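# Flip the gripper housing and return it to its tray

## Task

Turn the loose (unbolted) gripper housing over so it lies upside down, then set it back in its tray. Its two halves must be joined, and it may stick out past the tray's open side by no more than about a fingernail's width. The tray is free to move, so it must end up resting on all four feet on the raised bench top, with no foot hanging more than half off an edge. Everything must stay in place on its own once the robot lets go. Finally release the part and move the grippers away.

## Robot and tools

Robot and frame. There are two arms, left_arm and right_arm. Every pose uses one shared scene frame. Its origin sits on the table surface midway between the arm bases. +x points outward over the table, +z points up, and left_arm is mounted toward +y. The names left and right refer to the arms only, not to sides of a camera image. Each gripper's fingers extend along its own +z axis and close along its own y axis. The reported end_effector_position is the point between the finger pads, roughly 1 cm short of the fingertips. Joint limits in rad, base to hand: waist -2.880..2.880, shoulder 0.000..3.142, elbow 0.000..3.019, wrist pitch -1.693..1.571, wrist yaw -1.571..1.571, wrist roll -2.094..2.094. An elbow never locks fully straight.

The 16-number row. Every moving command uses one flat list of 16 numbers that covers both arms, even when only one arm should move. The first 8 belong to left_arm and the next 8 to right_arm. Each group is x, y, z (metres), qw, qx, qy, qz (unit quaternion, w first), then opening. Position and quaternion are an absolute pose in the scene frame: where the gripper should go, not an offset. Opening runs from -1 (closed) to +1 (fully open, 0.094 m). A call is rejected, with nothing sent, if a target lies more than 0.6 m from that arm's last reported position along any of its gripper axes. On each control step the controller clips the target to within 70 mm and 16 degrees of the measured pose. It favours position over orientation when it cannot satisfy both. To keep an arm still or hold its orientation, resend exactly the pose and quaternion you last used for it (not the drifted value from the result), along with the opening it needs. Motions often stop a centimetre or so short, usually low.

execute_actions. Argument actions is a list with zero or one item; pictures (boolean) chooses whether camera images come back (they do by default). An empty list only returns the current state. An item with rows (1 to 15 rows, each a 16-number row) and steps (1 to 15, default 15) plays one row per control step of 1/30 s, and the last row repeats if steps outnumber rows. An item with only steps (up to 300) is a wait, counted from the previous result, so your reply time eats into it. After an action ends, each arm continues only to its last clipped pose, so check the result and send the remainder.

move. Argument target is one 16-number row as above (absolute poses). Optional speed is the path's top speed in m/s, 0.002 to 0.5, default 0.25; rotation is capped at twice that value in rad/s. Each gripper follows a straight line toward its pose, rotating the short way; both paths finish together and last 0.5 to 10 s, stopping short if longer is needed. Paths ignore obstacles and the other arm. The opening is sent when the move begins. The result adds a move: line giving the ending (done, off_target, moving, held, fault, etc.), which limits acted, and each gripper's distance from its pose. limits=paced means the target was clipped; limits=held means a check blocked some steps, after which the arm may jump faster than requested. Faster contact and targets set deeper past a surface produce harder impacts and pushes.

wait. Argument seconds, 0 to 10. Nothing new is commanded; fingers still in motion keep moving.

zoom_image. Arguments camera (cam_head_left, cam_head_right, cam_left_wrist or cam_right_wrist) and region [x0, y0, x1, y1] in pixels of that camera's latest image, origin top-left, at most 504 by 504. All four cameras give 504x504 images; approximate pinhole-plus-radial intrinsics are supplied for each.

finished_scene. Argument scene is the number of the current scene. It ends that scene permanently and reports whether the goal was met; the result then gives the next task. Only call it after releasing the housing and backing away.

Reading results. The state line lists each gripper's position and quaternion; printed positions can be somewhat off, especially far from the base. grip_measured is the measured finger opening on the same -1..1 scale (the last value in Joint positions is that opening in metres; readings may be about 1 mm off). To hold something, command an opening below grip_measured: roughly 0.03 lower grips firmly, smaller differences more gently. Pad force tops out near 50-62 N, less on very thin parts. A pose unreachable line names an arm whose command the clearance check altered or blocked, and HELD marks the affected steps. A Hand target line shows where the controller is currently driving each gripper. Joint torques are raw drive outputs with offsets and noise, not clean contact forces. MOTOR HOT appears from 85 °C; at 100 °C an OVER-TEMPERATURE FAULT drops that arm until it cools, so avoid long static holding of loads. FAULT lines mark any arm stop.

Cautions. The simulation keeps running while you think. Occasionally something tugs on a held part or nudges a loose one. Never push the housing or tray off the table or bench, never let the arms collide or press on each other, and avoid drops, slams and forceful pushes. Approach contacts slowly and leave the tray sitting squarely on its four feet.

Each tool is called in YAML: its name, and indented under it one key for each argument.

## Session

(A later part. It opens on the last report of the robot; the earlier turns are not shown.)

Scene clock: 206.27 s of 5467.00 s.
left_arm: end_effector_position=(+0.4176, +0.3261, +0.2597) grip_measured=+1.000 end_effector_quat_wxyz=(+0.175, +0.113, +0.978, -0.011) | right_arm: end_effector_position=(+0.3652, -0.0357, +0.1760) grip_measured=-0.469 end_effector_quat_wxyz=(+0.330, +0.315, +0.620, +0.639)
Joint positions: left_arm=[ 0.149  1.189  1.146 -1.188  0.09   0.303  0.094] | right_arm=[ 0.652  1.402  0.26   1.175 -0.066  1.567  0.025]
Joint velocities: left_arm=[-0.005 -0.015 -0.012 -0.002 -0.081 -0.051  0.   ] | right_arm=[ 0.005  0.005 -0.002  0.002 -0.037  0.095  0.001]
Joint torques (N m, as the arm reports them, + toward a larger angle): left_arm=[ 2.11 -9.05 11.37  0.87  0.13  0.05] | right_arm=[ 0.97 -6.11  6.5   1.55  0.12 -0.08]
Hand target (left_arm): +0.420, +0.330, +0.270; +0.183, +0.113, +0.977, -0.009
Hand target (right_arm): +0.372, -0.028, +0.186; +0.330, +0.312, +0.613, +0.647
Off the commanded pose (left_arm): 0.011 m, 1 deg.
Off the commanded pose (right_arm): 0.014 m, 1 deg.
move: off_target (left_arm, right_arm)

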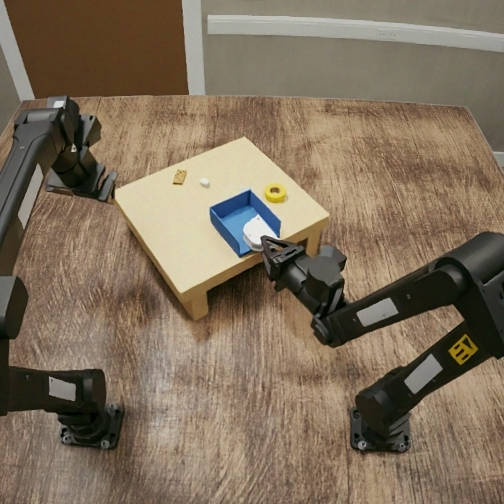

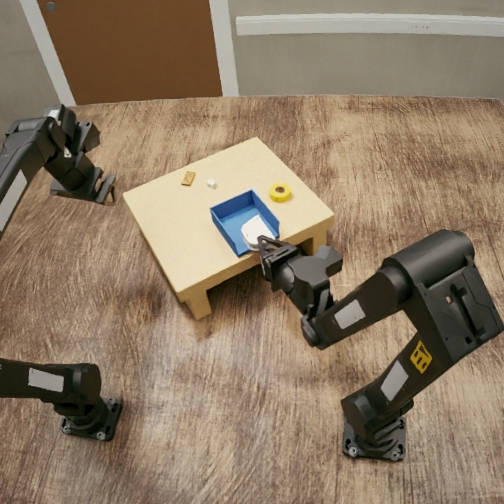

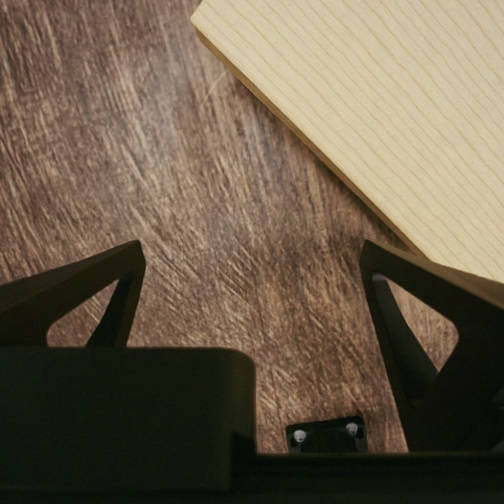

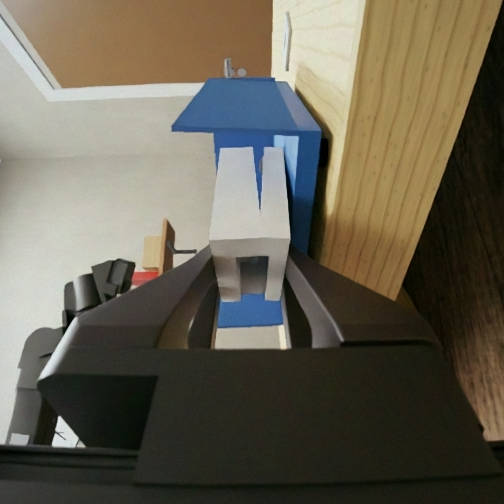

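move:
  target: [0.42,0.33,0.27,0.183,0.113,0.977,-0.009,1,0.373,-0.028,0.180,0.329,0.3125,0.613,0.646,-0.33]
  speed: 0.02

move:
  target: [0.42,0.33,0.27,0.183,0.113,0.977,-0.009,1,0.384,-0.041,0.180,0.329,0.3125,0.613,0.646,-0.33]
  speed: 0.02

zoom_image:
  camera: "cam_head_left"
  region: [190,170,330,310]

Scene clock: 210.43 s of 5467.00 s.
left_arm: end_effector_position=(+0.4176, +0.3261, +0.2597) grip_measured=+1.000 end_effector_quat_wxyz=(+0.175, +0.113, +0.978, -0.011) | right_arm: end_effector_position=(+0.3658, -0.0354, +0.1702) grip_measured=-0.331 end_effector_quat_wxyz=(+0.327, +0.317, +0.624, +0.635)
Joint positions: left_arm=[ 0.149  1.189  1.146 -1.188  0.09   0.303  0.094] | right_arm=[ 0.652  1.418  0.26   1.179 -0.066  1.567  0.031]
Joint velocities: left_arm=[-0.015  0.005 -0.007 -0.022 -0.066 -0.007  0.   ] | right_arm=[ 0.005  0.005 -0.012 -0.007  0.066 -0.022 -0.001]
Joint torques (N m, as the arm reports them, + toward a larger angle): left_arm=[ 2.09 -9.05 11.37  0.88  0.14  0.05] | right_arm=[ 0.95 -4.98  6.2   2.57  0.11 -0.08]
Hand target (left_arm): +0.420, +0.330, +0.270; +0.183, +0.113, +0.977, -0.009
Hand target (right_arm): +0.373, -0.028, +0.180; +0.329, +0.313, +0.613, +0.646
Off the commanded pose (left_arm): 0.011 m, 1 deg.
Off the commanded pose (right_arm): 0.014 m, 2 deg.
After step 90, 0.37 s passed at rest.
move: off_target (left_arm, right_arm)

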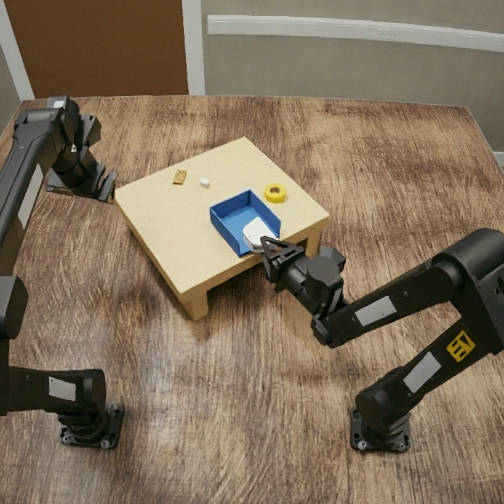

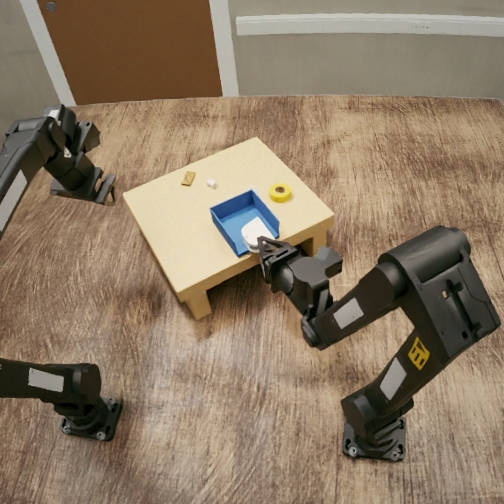

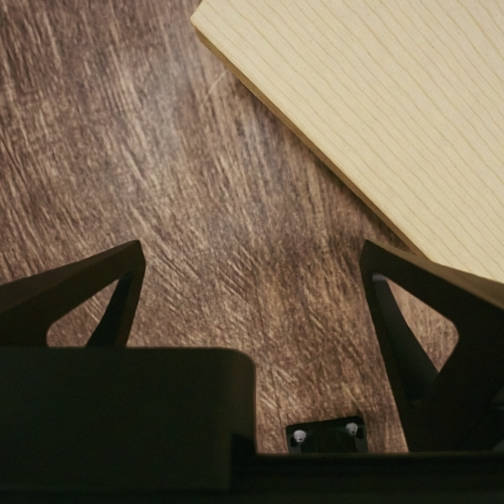

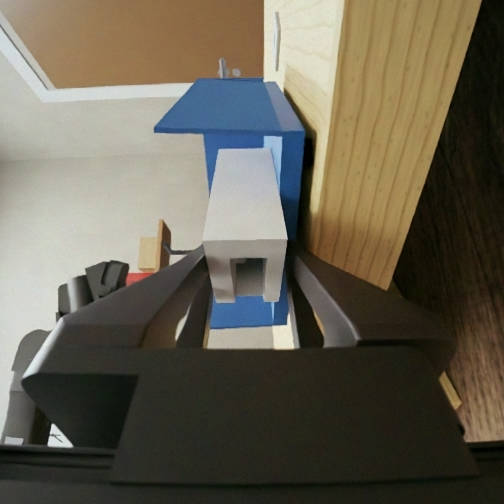

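Scene clock: 211.77 s of 5467.00 s.
left_arm: end_effector_position=(+0.4176, +0.3261, +0.2597) grip_measured=+1.000 end_effector_quat_wxyz=(+0.175, +0.113, +0.978, -0.011) | right_arm: end_effector_position=(+0.3725, -0.0445, +0.1698) grip_measured=-0.331 end_effector_quat_wxyz=(+0.325, +0.315, +0.625, +0.636)
Joint positions: left_arm=[ 0.149  1.189  1.146 -1.188  0.09   0.303  0.094] | right_arm=[ 0.603  1.422  0.263  1.179 -0.122  1.567  0.031]
Joint velocities: left_arm=[-0.024 -0.005  0.002 -0.017  0.051 -0.007  0.   ] | right_arm=[ 0.005 -0.024  0.007  0.017 -0.066 -0.037 -0.001]
Joint torques (N m, as the arm reports them, + toward a larger angle): left_arm=[ 2.23 -9.1  11.32  0.92  0.13  0.06] | right_arm=[-0.54 -4.93  6.43  2.59 -0.15 -0.07]
Hand target (left_arm): +0.420, +0.330, +0.270; +0.183, +0.113, +0.977, -0.009
Hand target (right_arm): +0.383, -0.042, +0.180; +0.330, +0.312, +0.614, +0.646
Off the commanded pose (left_arm): 0.011 m, 1 deg.
Off the commanded pose (right_arm): 0.016 m, 2 deg.
move: off_target (left_arm, right_arm)

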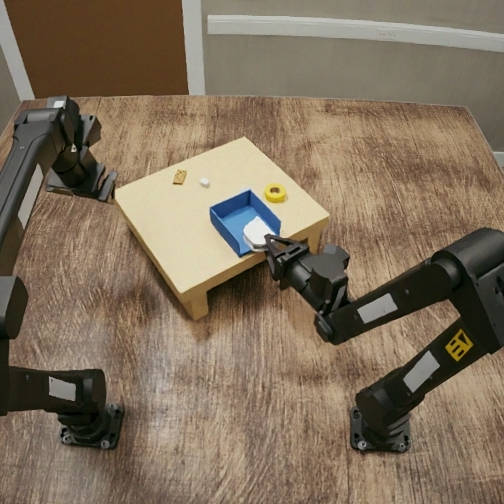

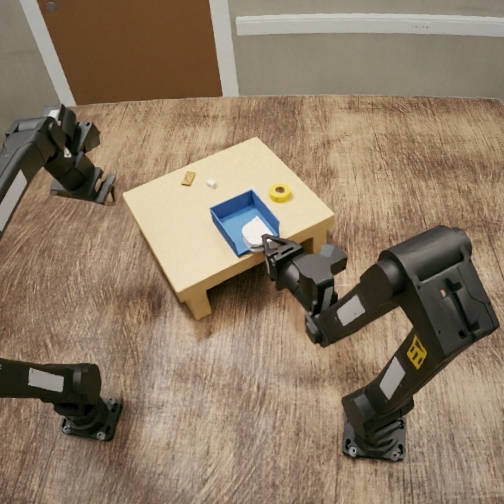

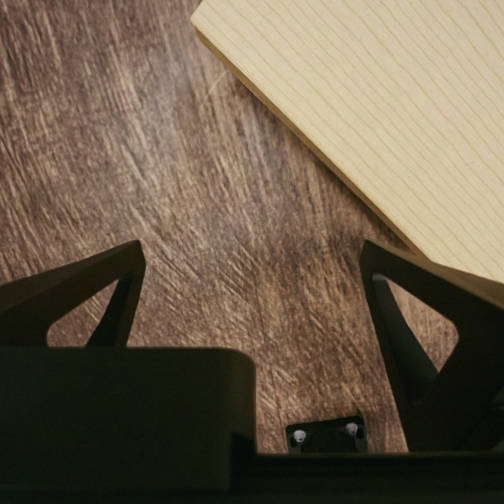

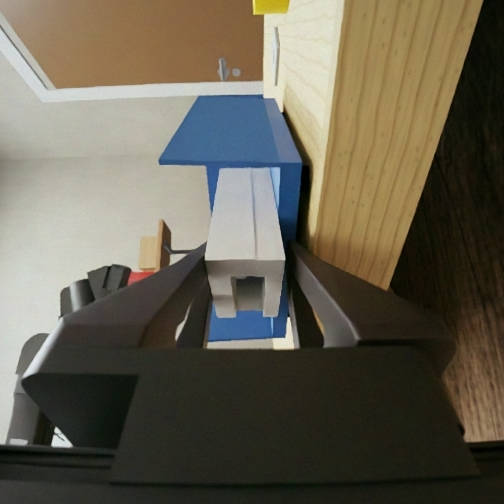

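Region (190, 170, 330, 310) of cam_head_left's 504x504 image, scaled by 3.600, with more detail than that image has.

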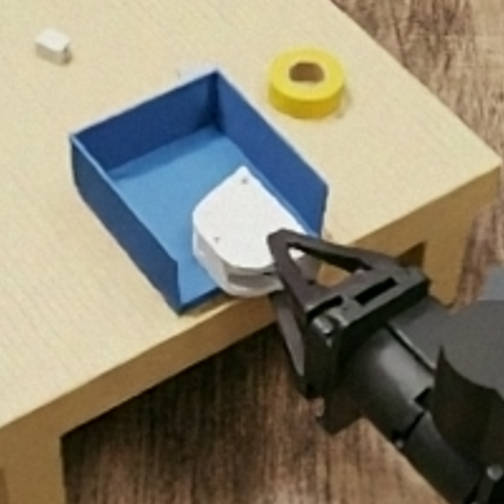

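move:
  target: [0.42,0.33,0.27,0.183,0.113,0.977,-0.009,1,0.386,-0.0395,0.186,0.329,0.3125,0.613,0.646,-0.37]
  speed: 0.02

move:
  target: [0.42,0.33,0.27,0.183,0.113,0.977,-0.009,1,0.386,-0.0395,0.186,0.329,0.3125,0.613,0.646,-0.5]
  speed: 0.02

Scene clock: 217.40 s of 5467.00 s.
left_arm: end_effector_position=(+0.4176, +0.3261, +0.2597) grip_measured=+1.000 end_effector_quat_wxyz=(+0.175, +0.113, +0.978, -0.011) | right_arm: end_effector_position=(+0.3749, -0.0432, +0.1726) grip_measured=-0.369 end_effector_quat_wxyz=(+0.325, +0.314, +0.624, +0.637)
Joint positions: left_arm=[ 0.149  1.189  1.146 -1.188  0.09   0.303  0.094] | right_arm=[ 0.603  1.417  0.272  1.168 -0.122  1.567  0.03 ]
Joint velocities: left_arm=[-0.015  0.005 -0.012  0.007  0.022  0.022  0.   ] | right_arm=[-0.005 -0.015 -0.007 -0.007  0.007 -0.007 -0.001]
Joint torques (N m, as the arm reports them, + toward a larger angle): left_arm=[ 2.23 -9.   11.36  0.9   0.14  0.04] | right_arm=[-0.22 -6.93  6.66  1.65 -0.05 -0.07]
Hand target (left_arm): +0.420, +0.330, +0.270; +0.183, +0.113, +0.977, -0.009
Hand target (right_arm): +0.385, -0.040, +0.187; +0.330, +0.313, +0.613, +0.646
Off the commanded pose (left_arm): 0.011 m, 1 deg.
Off the commanded pose (right_arm): 0.018 m, 2 deg.
After step 90, 1.33 s passed at rest.
move: off_target (left_arm, right_arm)

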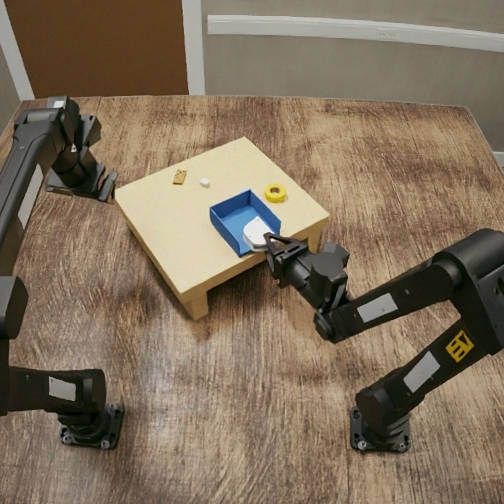

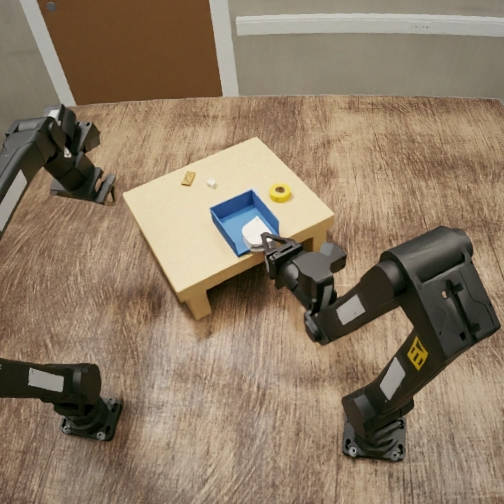

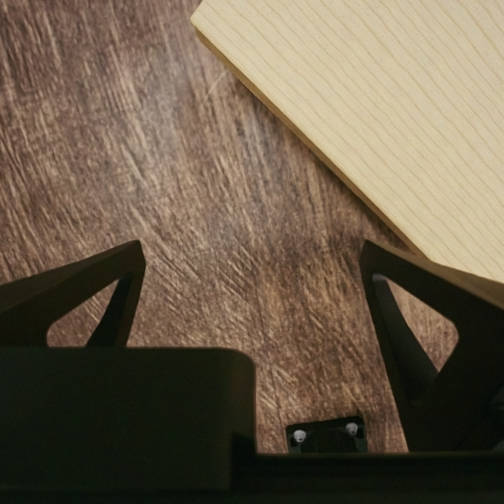

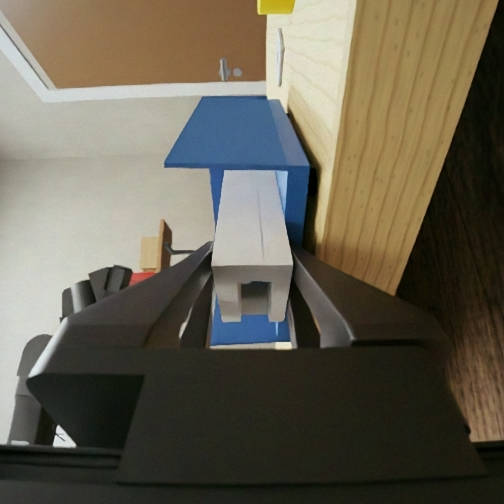

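Scene clock: 218.50 s of 5467.00 s.
left_arm: end_effector_position=(+0.4176, +0.3261, +0.2597) grip_measured=+1.000 end_effector_quat_wxyz=(+0.175, +0.113, +0.978, -0.011) | right_arm: end_effector_position=(+0.3748, -0.0432, +0.1728) grip_measured=-0.454 end_effector_quat_wxyz=(+0.325, +0.314, +0.624, +0.637)
Joint positions: left_arm=[ 0.149  1.189  1.146 -1.188  0.09   0.303  0.094] | right_arm=[ 0.603  1.417  0.272  1.168 -0.122  1.567  0.026]
Joint velocities: left_arm=[-0.015 -0.015 -0.007 -0.002  0.081  0.037  0.   ] | right_arm=[-0.005 -0.005  0.002 -0.007  0.037  0.007 -0.001]
Joint torques (N m, as the arm reports them, + toward a larger angle): left_arm=[ 2.1  -9.06 11.37  0.87  0.14  0.07] | right_arm=[-0.22 -6.59  6.64  1.7  -0.05 -0.06]
Hand target (left_arm): +0.420, +0.330, +0.270; +0.183, +0.113, +0.977, -0.009
Hand target (right_arm): +0.385, -0.040, +0.186; +0.329, +0.313, +0.613, +0.646
Off the commanded pose (left_arm): 0.011 m, 1 deg.
Off the commanded pose (right_arm): 0.018 m, 2 deg.
move: off_target (left_arm, right_arm)

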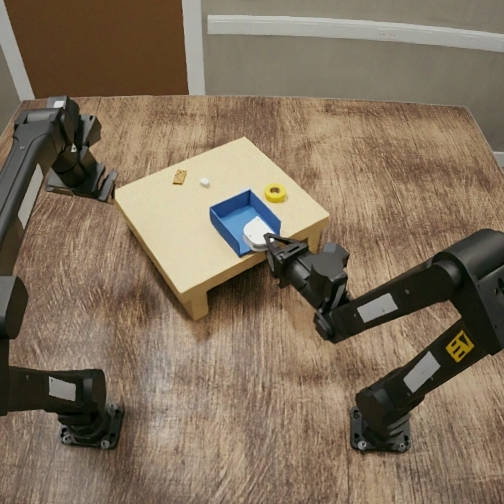

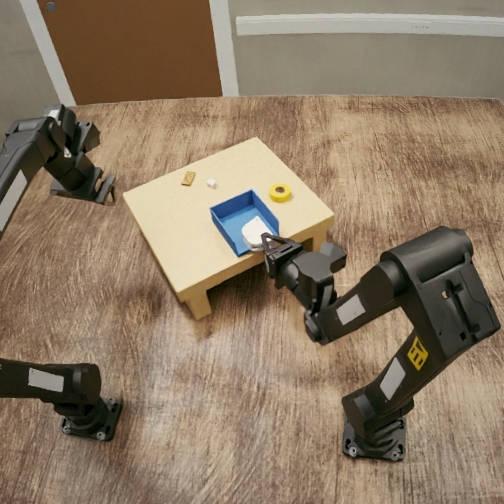

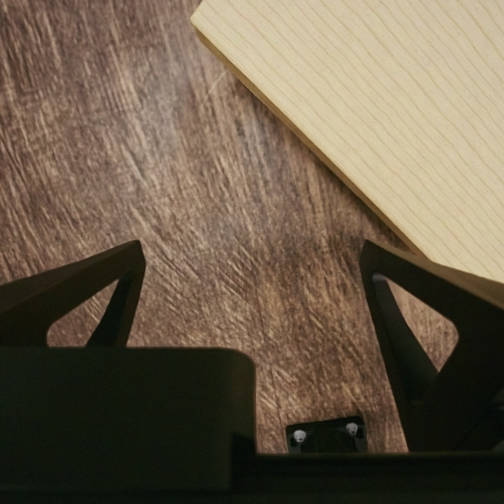

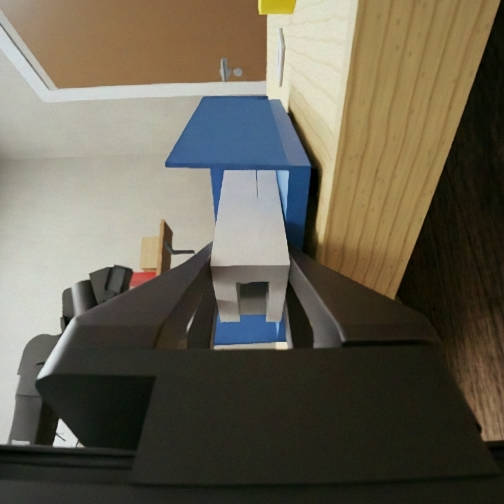

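move:
  target: [0.42,0.33,0.27,0.183,0.113,0.977,-0.009,1,0.325,-0.075,0.225,0.329,0.3125,0.613,0.646,-0.5]
  speed: 0.08

move:
  target: [0.42,0.33,0.27,0.183,0.113,0.977,-0.009,1,0.32,-0.068,0.225,0.690,-0.213,0.655,0.224,-0.5]
  speed: 0.4

move:
  target: [0.42,0.33,0.27,0.183,0.113,0.977,-0.009,1,0.315,-0.055,0.215,0.646,-0.613,0.3125,-0.329,-0.5]
  speed: 0.4

Scene clock: 226.03 s of 5467.00 s.
left_arm: end_effector_position=(+0.4176, +0.3261, +0.2597) grip_measured=+1.000 end_effector_quat_wxyz=(+0.175, +0.113, +0.978, -0.011) | right_arm: end_effector_position=(+0.3231, -0.0732, +0.2319) grip_measured=-0.454 end_effector_quat_wxyz=(+0.334, +0.306, +0.611, +0.649)
Joint positions: left_arm=[ 0.149  1.189  1.146 -1.188  0.09   0.303  0.094] | right_arm=[ 0.599  0.922  0.182  0.807 -0.125  1.567  0.026]
Joint velocities: left_arm=[-0.015 -0.005  0.017 -0.002  0.037 -0.051  0.   ] | right_arm=[ 0.015 -0.005 -0.007 -0.022 -0.007  0.066  0.   ]
Joint torques (N m, as the arm reports them, + toward a larger angle): left_arm=[ 2.04 -9.04 11.39  0.9   0.13  0.05] | right_arm=[-0.49 -1.62  6.49  1.76 -0.16 -0.06]
Hand target (left_arm): +0.420, +0.330, +0.270; +0.183, +0.113, +0.977, -0.009
Hand target (right_arm): +0.323, -0.076, +0.227; +0.330, +0.313, +0.613, +0.646
Off the commanded pose (left_arm): 0.011 m, 1 deg.
Off the commanded pose (right_arm): 0.007 m, 1 deg.
After step 90, 3.10 s passed at rest.
move: off_target (left_arm)

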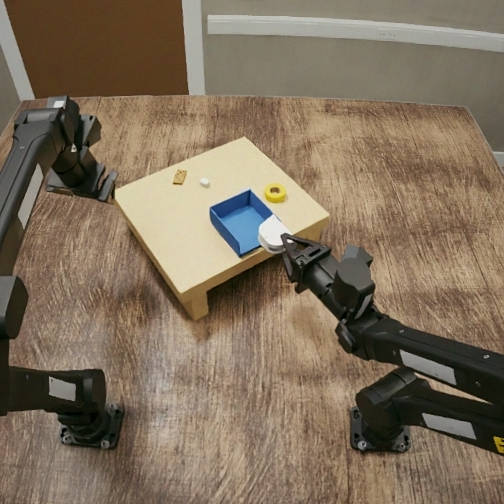

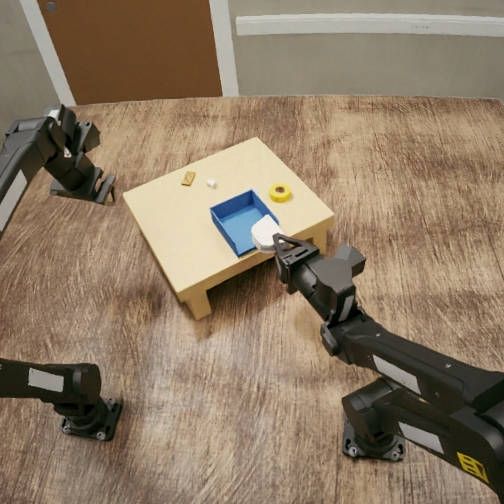

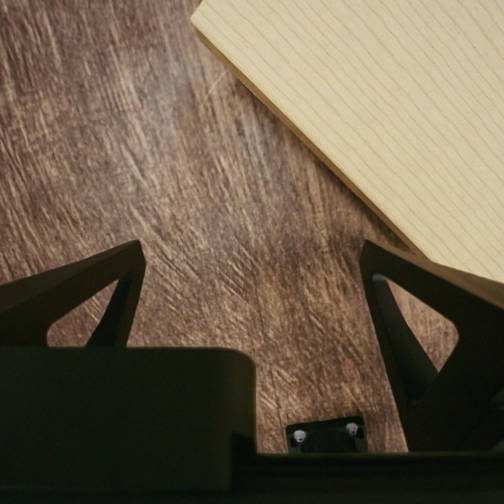

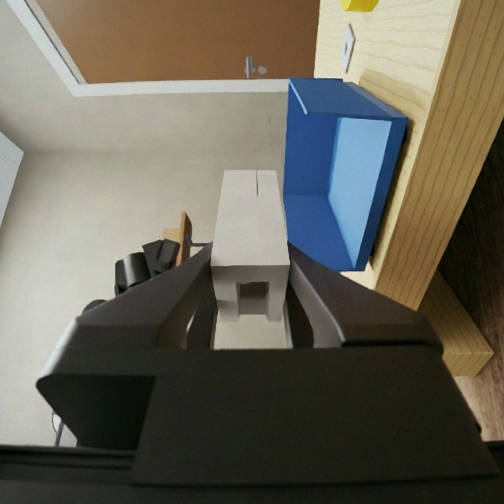

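Scene clock: 228.67 s of 5467.00 s.
left_arm: end_effector_position=(+0.4176, +0.3261, +0.2597) grip_measured=+1.000 end_effector_quat_wxyz=(+0.175, +0.113, +0.978, -0.011) | right_arm: end_effector_position=(+0.3220, -0.0695, +0.2291) grip_measured=-0.454 end_effector_quat_wxyz=(+0.691, -0.207, +0.654, +0.228)
Joint positions: left_arm=[ 0.149  1.189  1.146 -1.188  0.09   0.303  0.094] | right_arm=[ 0.624  0.93   0.182  0.807 -0.094  0.018  0.026]
Joint velocities: left_arm=[-0.015 -0.015  0.002 -0.012 -0.037 -0.007  0.   ] | right_arm=[ 0.005 -0.005  0.012  0.002  0.022 -0.022 -0.001]
Joint torques (N m, as the arm reports them, + toward a larger angle): left_arm=[ 2.19 -9.07 11.37  0.92  0.15  0.04] | right_arm=[ 1.17 -1.1   6.43  2.29  0.18 -0.15]
Hand target (left_arm): +0.420, +0.330, +0.270; +0.183, +0.113, +0.977, -0.009
Hand target (right_arm): +0.320, -0.068, +0.225; +0.690, -0.213, +0.655, +0.225
Off the commanded pose (left_arm): 0.011 m, 1 deg.
Off the commanded pose (right_arm): 0.005 m, 1 deg.
move: off_target (left_arm)

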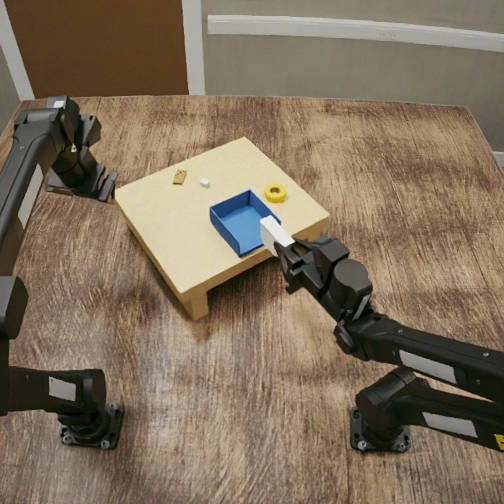

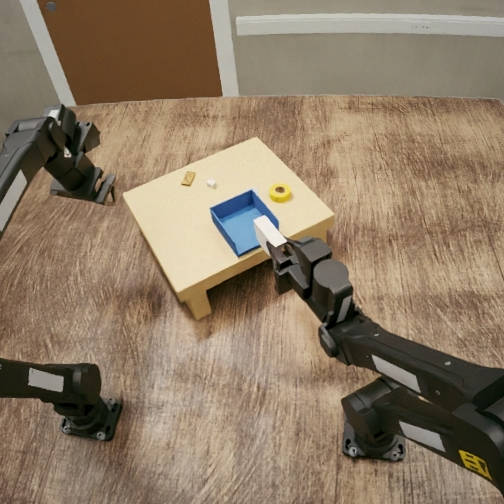

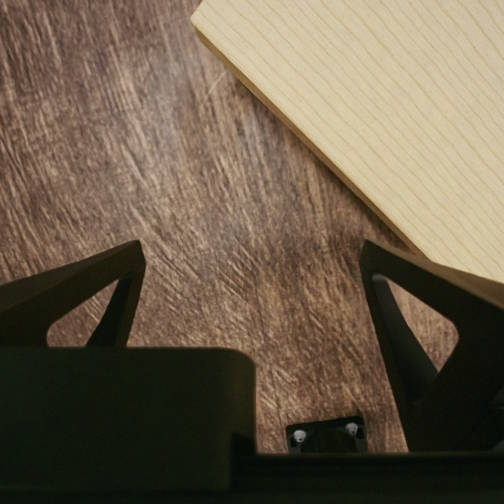

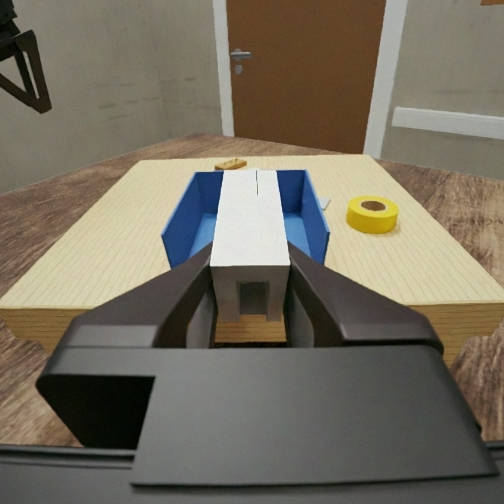

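Scene clock: 231.33 s of 5467.00 s.
left_arm: end_effector_position=(+0.4176, +0.3261, +0.2597) grip_measured=+1.000 end_effector_quat_wxyz=(+0.175, +0.113, +0.978, -0.011) | right_arm: end_effector_position=(+0.3178, -0.0558, +0.2168) grip_measured=-0.454 end_effector_quat_wxyz=(+0.647, -0.611, +0.319, -0.325)
Joint positions: left_arm=[ 0.149  1.189  1.146 -1.188  0.09   0.303  0.094] | right_arm=[ 0.691  1.003  0.174  0.879 -0.026 -1.555  0.026]
Joint velocities: left_arm=[ 0.005 -0.005  0.007 -0.007 -0.051 -0.022  0.   ] | right_arm=[-0.005 -0.015  0.007  0.002 -0.037 -0.037  0.   ]
Joint torques (N m, as the arm reports them, + toward a larger angle): left_arm=[ 2.19 -9.1  11.36  0.89  0.14  0.04] | right_arm=[ 1.06 -1.65  5.91  2.7   0.17 -0.06]
Hand target (left_arm): +0.420, +0.330, +0.270; +0.183, +0.113, +0.977, -0.009
Hand target (right_arm): +0.315, -0.055, +0.215; +0.647, -0.613, +0.314, -0.329
Off the commanded pose (left_arm): 0.011 m, 1 deg.
Off the commanded pose (right_arm): 0.003 m, 1 deg.
move: off_target (left_arm)

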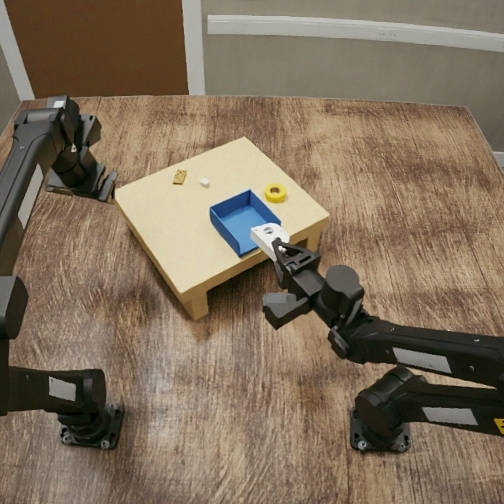

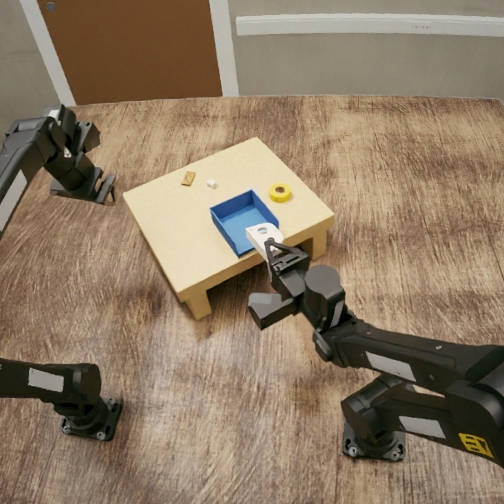

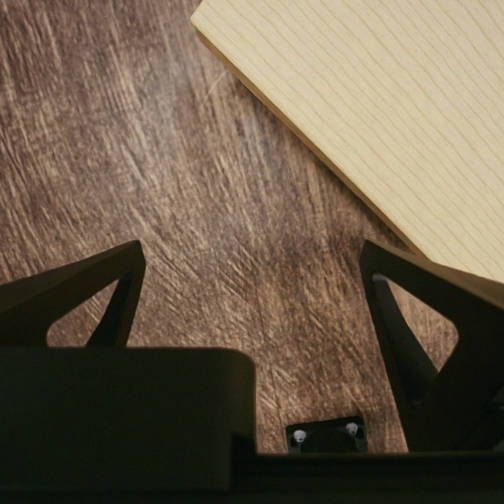

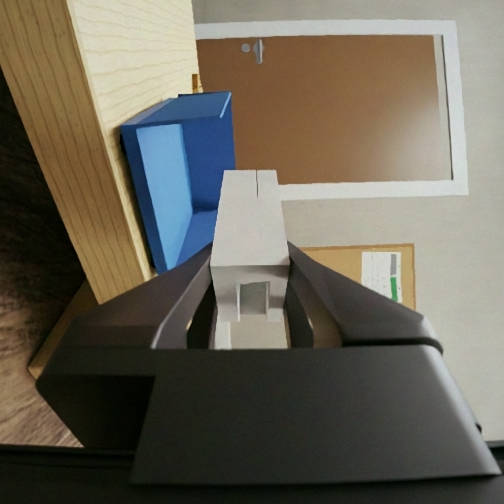

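move:
  target: [0.42,0.33,0.27,0.183,0.113,0.977,-0.009,1,0.367,-0.017,0.19,0.646,-0.613,0.3125,-0.329,-0.5]
  speed: 0.06

zoom_image:
  camera: "cam_head_left"
  region: [190,170,330,310]

Scene clock: 236.17 s of 5467.00 s.
left_arm: end_effector_position=(+0.4176, +0.3261, +0.2597) grip_measured=+1.000 end_effector_quat_wxyz=(+0.175, +0.113, +0.978, -0.011) | right_arm: end_effector_position=(+0.3602, -0.0254, +0.1746) grip_measured=-0.454 end_effector_quat_wxyz=(+0.635, -0.624, +0.324, -0.320)
Joint positions: left_arm=[ 0.149  1.189  1.146 -1.188  0.09   0.303  0.094] | right_arm=[ 0.696  1.382  0.267  1.126 -0.021 -1.559  0.026]
Joint velocities: left_arm=[-0.005  0.005  0.002  0.007 -0.022 -0.066  0.   ] | right_arm=[-0.015 -0.005 -0.007  0.007  0.007 -0.007 -0.001]
Joint torques (N m, as the arm reports them, + toward a larger angle): left_arm=[ 2.03 -9.14 11.34  0.93  0.14  0.04] | right_arm=[ 1.13 -4.98  6.75  2.56  0.16 -0.07]
Hand target (left_arm): +0.420, +0.330, +0.270; +0.183, +0.113, +0.977, -0.009
Hand target (right_arm): +0.367, -0.017, +0.189; +0.646, -0.613, +0.313, -0.329
Off the commanded pose (left_arm): 0.011 m, 1 deg.
Off the commanded pose (right_arm): 0.019 m, 2 deg.
After step 90, 0.40 s passed at rest.
move: off_target (left_arm, right_arm)

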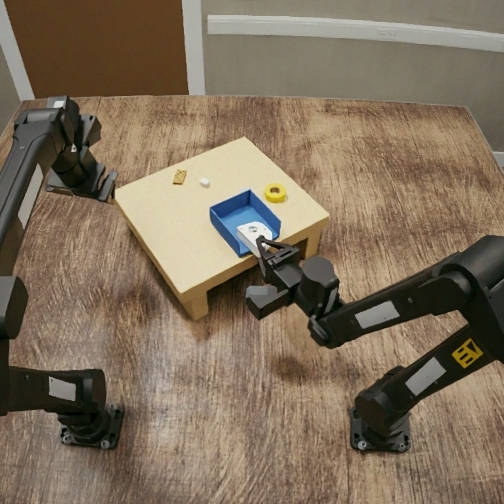

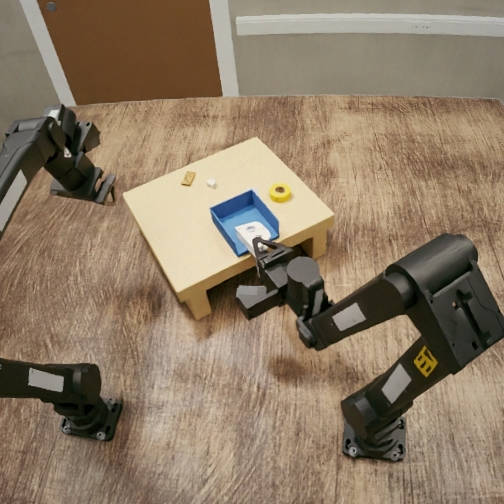

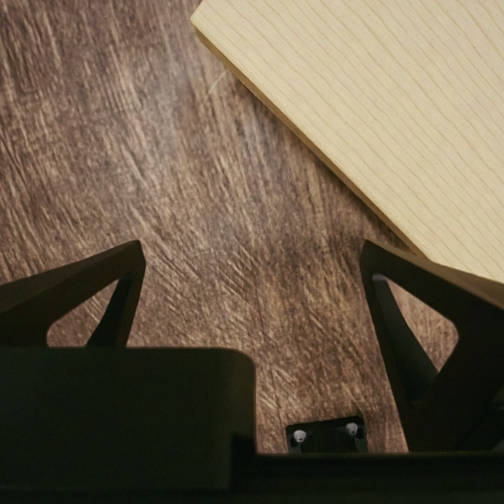

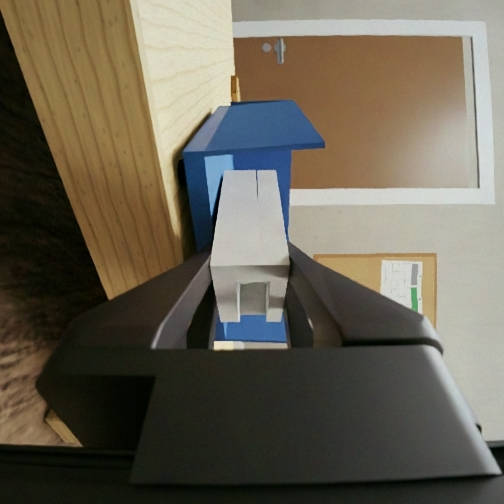

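Region (190, 170, 330, 310) of cam_head_left's 504x504 image, scaled by 3.600, with more detail than that image has.

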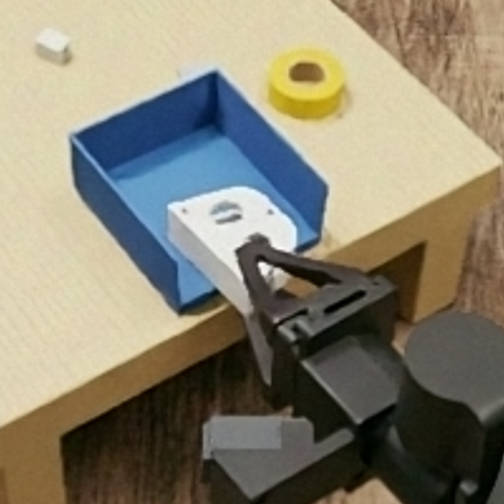

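Lower ~3 mm, release.

move:
  target: [0.42,0.33,0.27,0.183,0.113,0.977,-0.009,1,0.368,-0.016,0.1865,0.646,-0.613,0.3125,-0.329,-0.5]
  speed: 0.02

move:
  target: [0.42,0.33,0.27,0.183,0.113,0.977,-0.009,1,0.368,-0.016,0.1865,0.646,-0.613,0.3125,-0.329,-0.2]
  speed: 0.02

Scene clock: 242.23 s of 5467.00 s.
left_arm: end_effector_position=(+0.4176, +0.3261, +0.2597) grip_measured=+1.000 end_effector_quat_wxyz=(+0.175, +0.113, +0.978, -0.011) | right_arm: end_effector_position=(+0.3602, -0.0248, +0.1745) grip_measured=-0.454 end_effector_quat_wxyz=(+0.636, -0.623, +0.323, -0.321)
Joint positions: left_arm=[ 0.149  1.189  1.146 -1.188  0.09   0.303  0.094] | right_arm=[ 0.698  1.39   0.267  1.138 -0.019 -1.56   0.026]
Joint velocities: left_arm=[-0.005  0.005 -0.012 -0.012  0.007 -0.037  0.   ] | right_arm=[-0.015 -0.015  0.007 -0.002 -0.066 -0.022 -0.   ]
Joint torques (N m, as the arm reports them, + toward a larger angle): left_arm=[ 2.13 -8.99 11.41  0.89  0.14  0.04] | right_arm=[ 1.04 -4.93  6.64  2.66  0.17 -0.07]
Hand target (left_arm): +0.420, +0.330, +0.270; +0.183, +0.113, +0.977, -0.009
Hand target (right_arm): +0.367, -0.016, +0.187; +0.646, -0.613, +0.313, -0.329
Off the commanded pose (left_arm): 0.011 m, 1 deg.
Off the commanded pose (right_arm): 0.017 m, 2 deg.
After step 90, 1.77 s passed at rest.
move: off_target (left_arm, right_arm)

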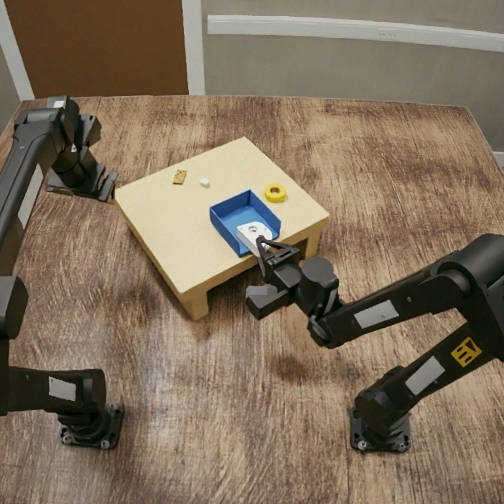

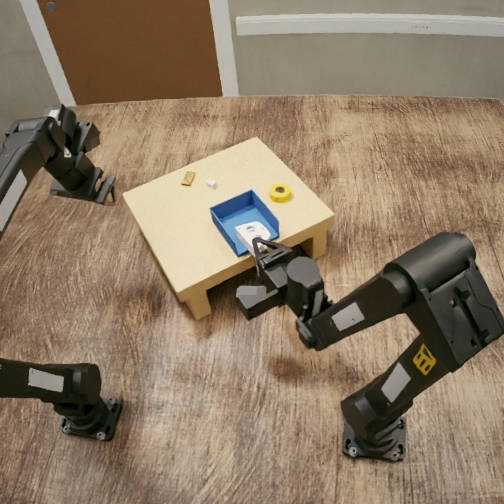

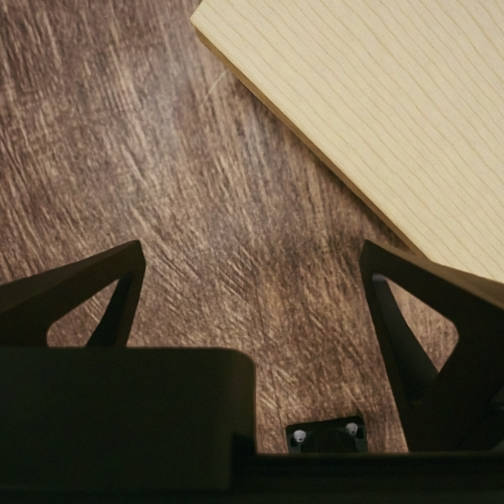

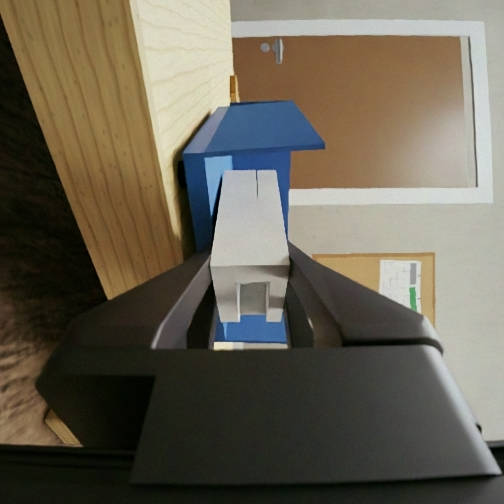

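Scene clock: 243.43 s of 5467.00 s.
left_arm: end_effector_position=(+0.4176, +0.3261, +0.2597) grip_measured=+1.000 end_effector_quat_wxyz=(+0.175, +0.113, +0.978, -0.011) | right_arm: end_effector_position=(+0.3602, -0.0248, +0.1749) grip_measured=-0.201 end_effector_quat_wxyz=(+0.636, -0.622, +0.323, -0.322)
Joint positions: left_arm=[ 0.149  1.189  1.146 -1.188  0.09   0.303  0.094] | right_arm=[ 0.698  1.39   0.267  1.14  -0.019 -1.56   0.038]
Joint velocities: left_arm=[ 0.015  0.005  0.017 -0.007  0.051 -0.007  0.   ] | right_arm=[-0.005 -0.005 -0.002 -0.007 -0.007  0.022 -0.001]
Joint torques (N m, as the arm reports them, + toward a larger angle): left_arm=[ 2.21 -8.96 11.39  0.94  0.14  0.04] | right_arm=[ 1.06 -4.99  6.65  2.62  0.17 -0.07]
Hand target (left_arm): +0.420, +0.330, +0.270; +0.183, +0.113, +0.977, -0.009
Hand target (right_arm): +0.367, -0.016, +0.187; +0.646, -0.613, +0.313, -0.329
Off the commanded pose (left_arm): 0.011 m, 1 deg.
Off the commanded pose (right_arm): 0.017 m, 2 deg.
move: off_target (left_arm, right_arm)

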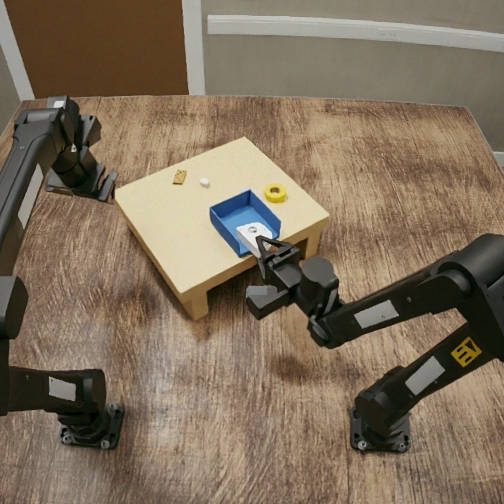

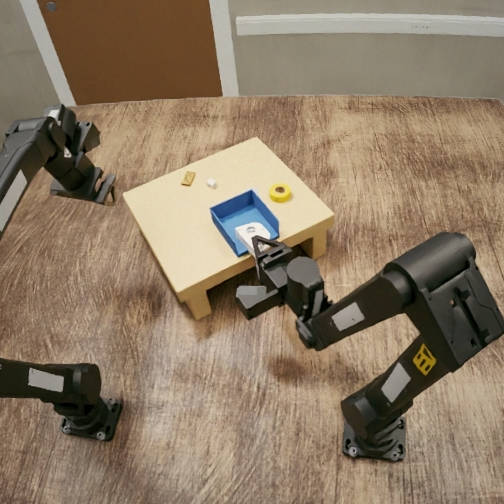

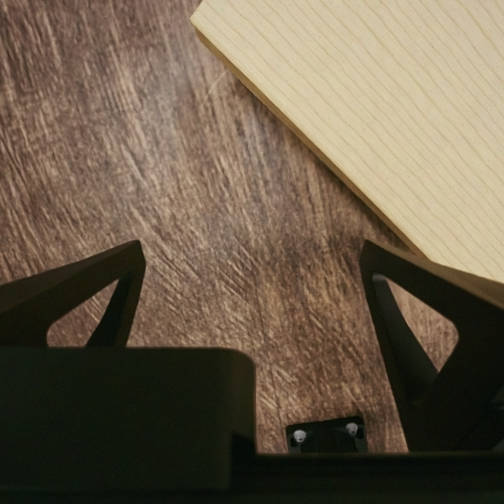

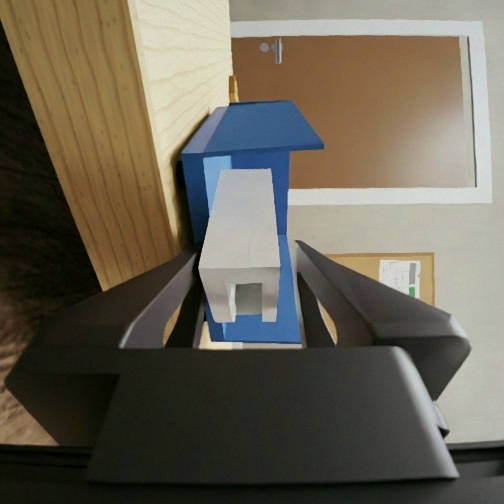

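move:
  target: [0.42,0.33,0.27,0.183,0.113,0.977,-0.009,1,0.315,-0.057,0.171,0.646,-0.613,0.3125,-0.329,-0.12]
  speed: 0.05

zoom_image:
  camera: "cam_head_left"
  region: [190,170,330,310]

Scene clock: 246.97 s of 5467.00 s.
left_arm: end_effector_position=(+0.4176, +0.3261, +0.2597) grip_measured=+1.000 end_effector_quat_wxyz=(+0.175, +0.113, +0.978, -0.011) | right_arm: end_effector_position=(+0.3159, -0.0544, +0.1657) grip_measured=-0.121 end_effector_quat_wxyz=(+0.642, -0.618, +0.318, -0.323)
Joint positions: left_arm=[ 0.149  1.189  1.146 -1.188  0.09   0.303  0.094] | right_arm=[ 0.698  1.327  0.121  1.24  -0.024 -1.56   0.041]
Joint velocities: left_arm=[-0.005 -0.015  0.002 -0.007  0.022  0.066  0.   ] | right_arm=[ 0.005 -0.015  0.007 -0.017 -0.022  0.081  0.001]
Joint torques (N m, as the arm reports them, + toward a larger angle): left_arm=[ 2.09 -9.17 11.34  0.87  0.15  0.05] | right_arm=[-0.26 -4.29  3.37  2.62 -0.16 -0.07]
Hand target (left_arm): +0.420, +0.330, +0.270; +0.183, +0.113, +0.977, -0.009
Hand target (right_arm): +0.315, -0.057, +0.170; +0.646, -0.613, +0.313, -0.329
Off the commanded pose (left_arm): 0.011 m, 1 deg.
Off the commanded pose (right_arm): 0.006 m, 1 deg.
move: off_target (left_arm)

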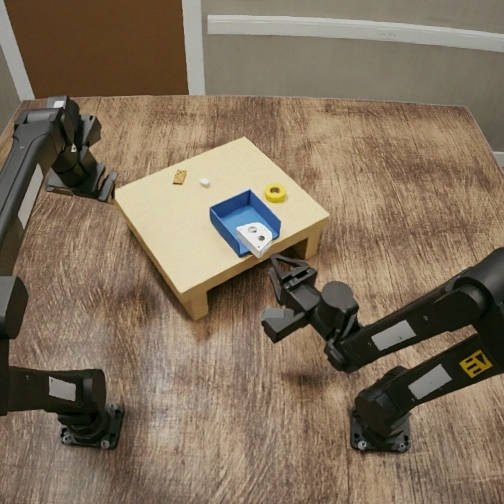

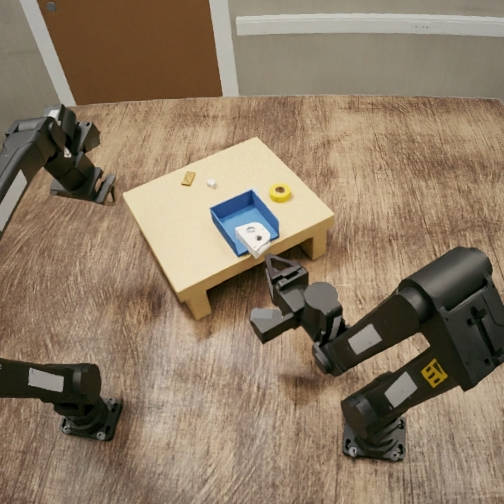

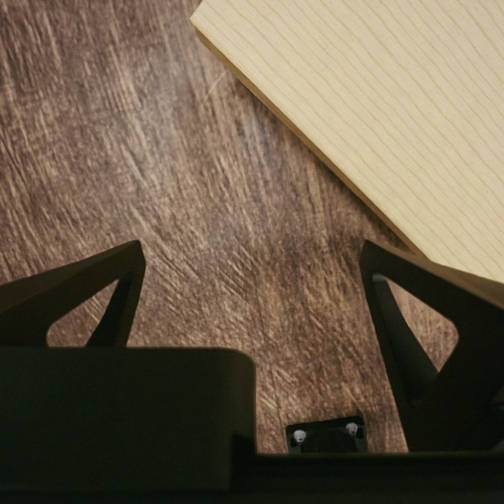

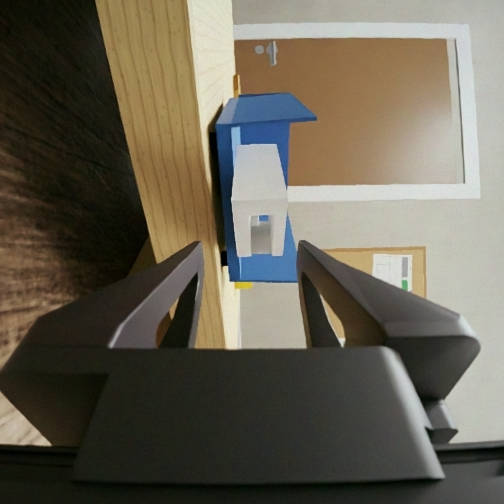

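Region (190, 170, 330, 310) of cam_head_left's 504x504 image, scaled by 3.600, with more detail than that image has.

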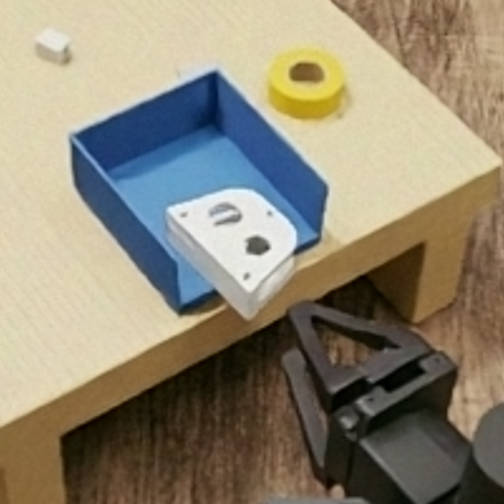

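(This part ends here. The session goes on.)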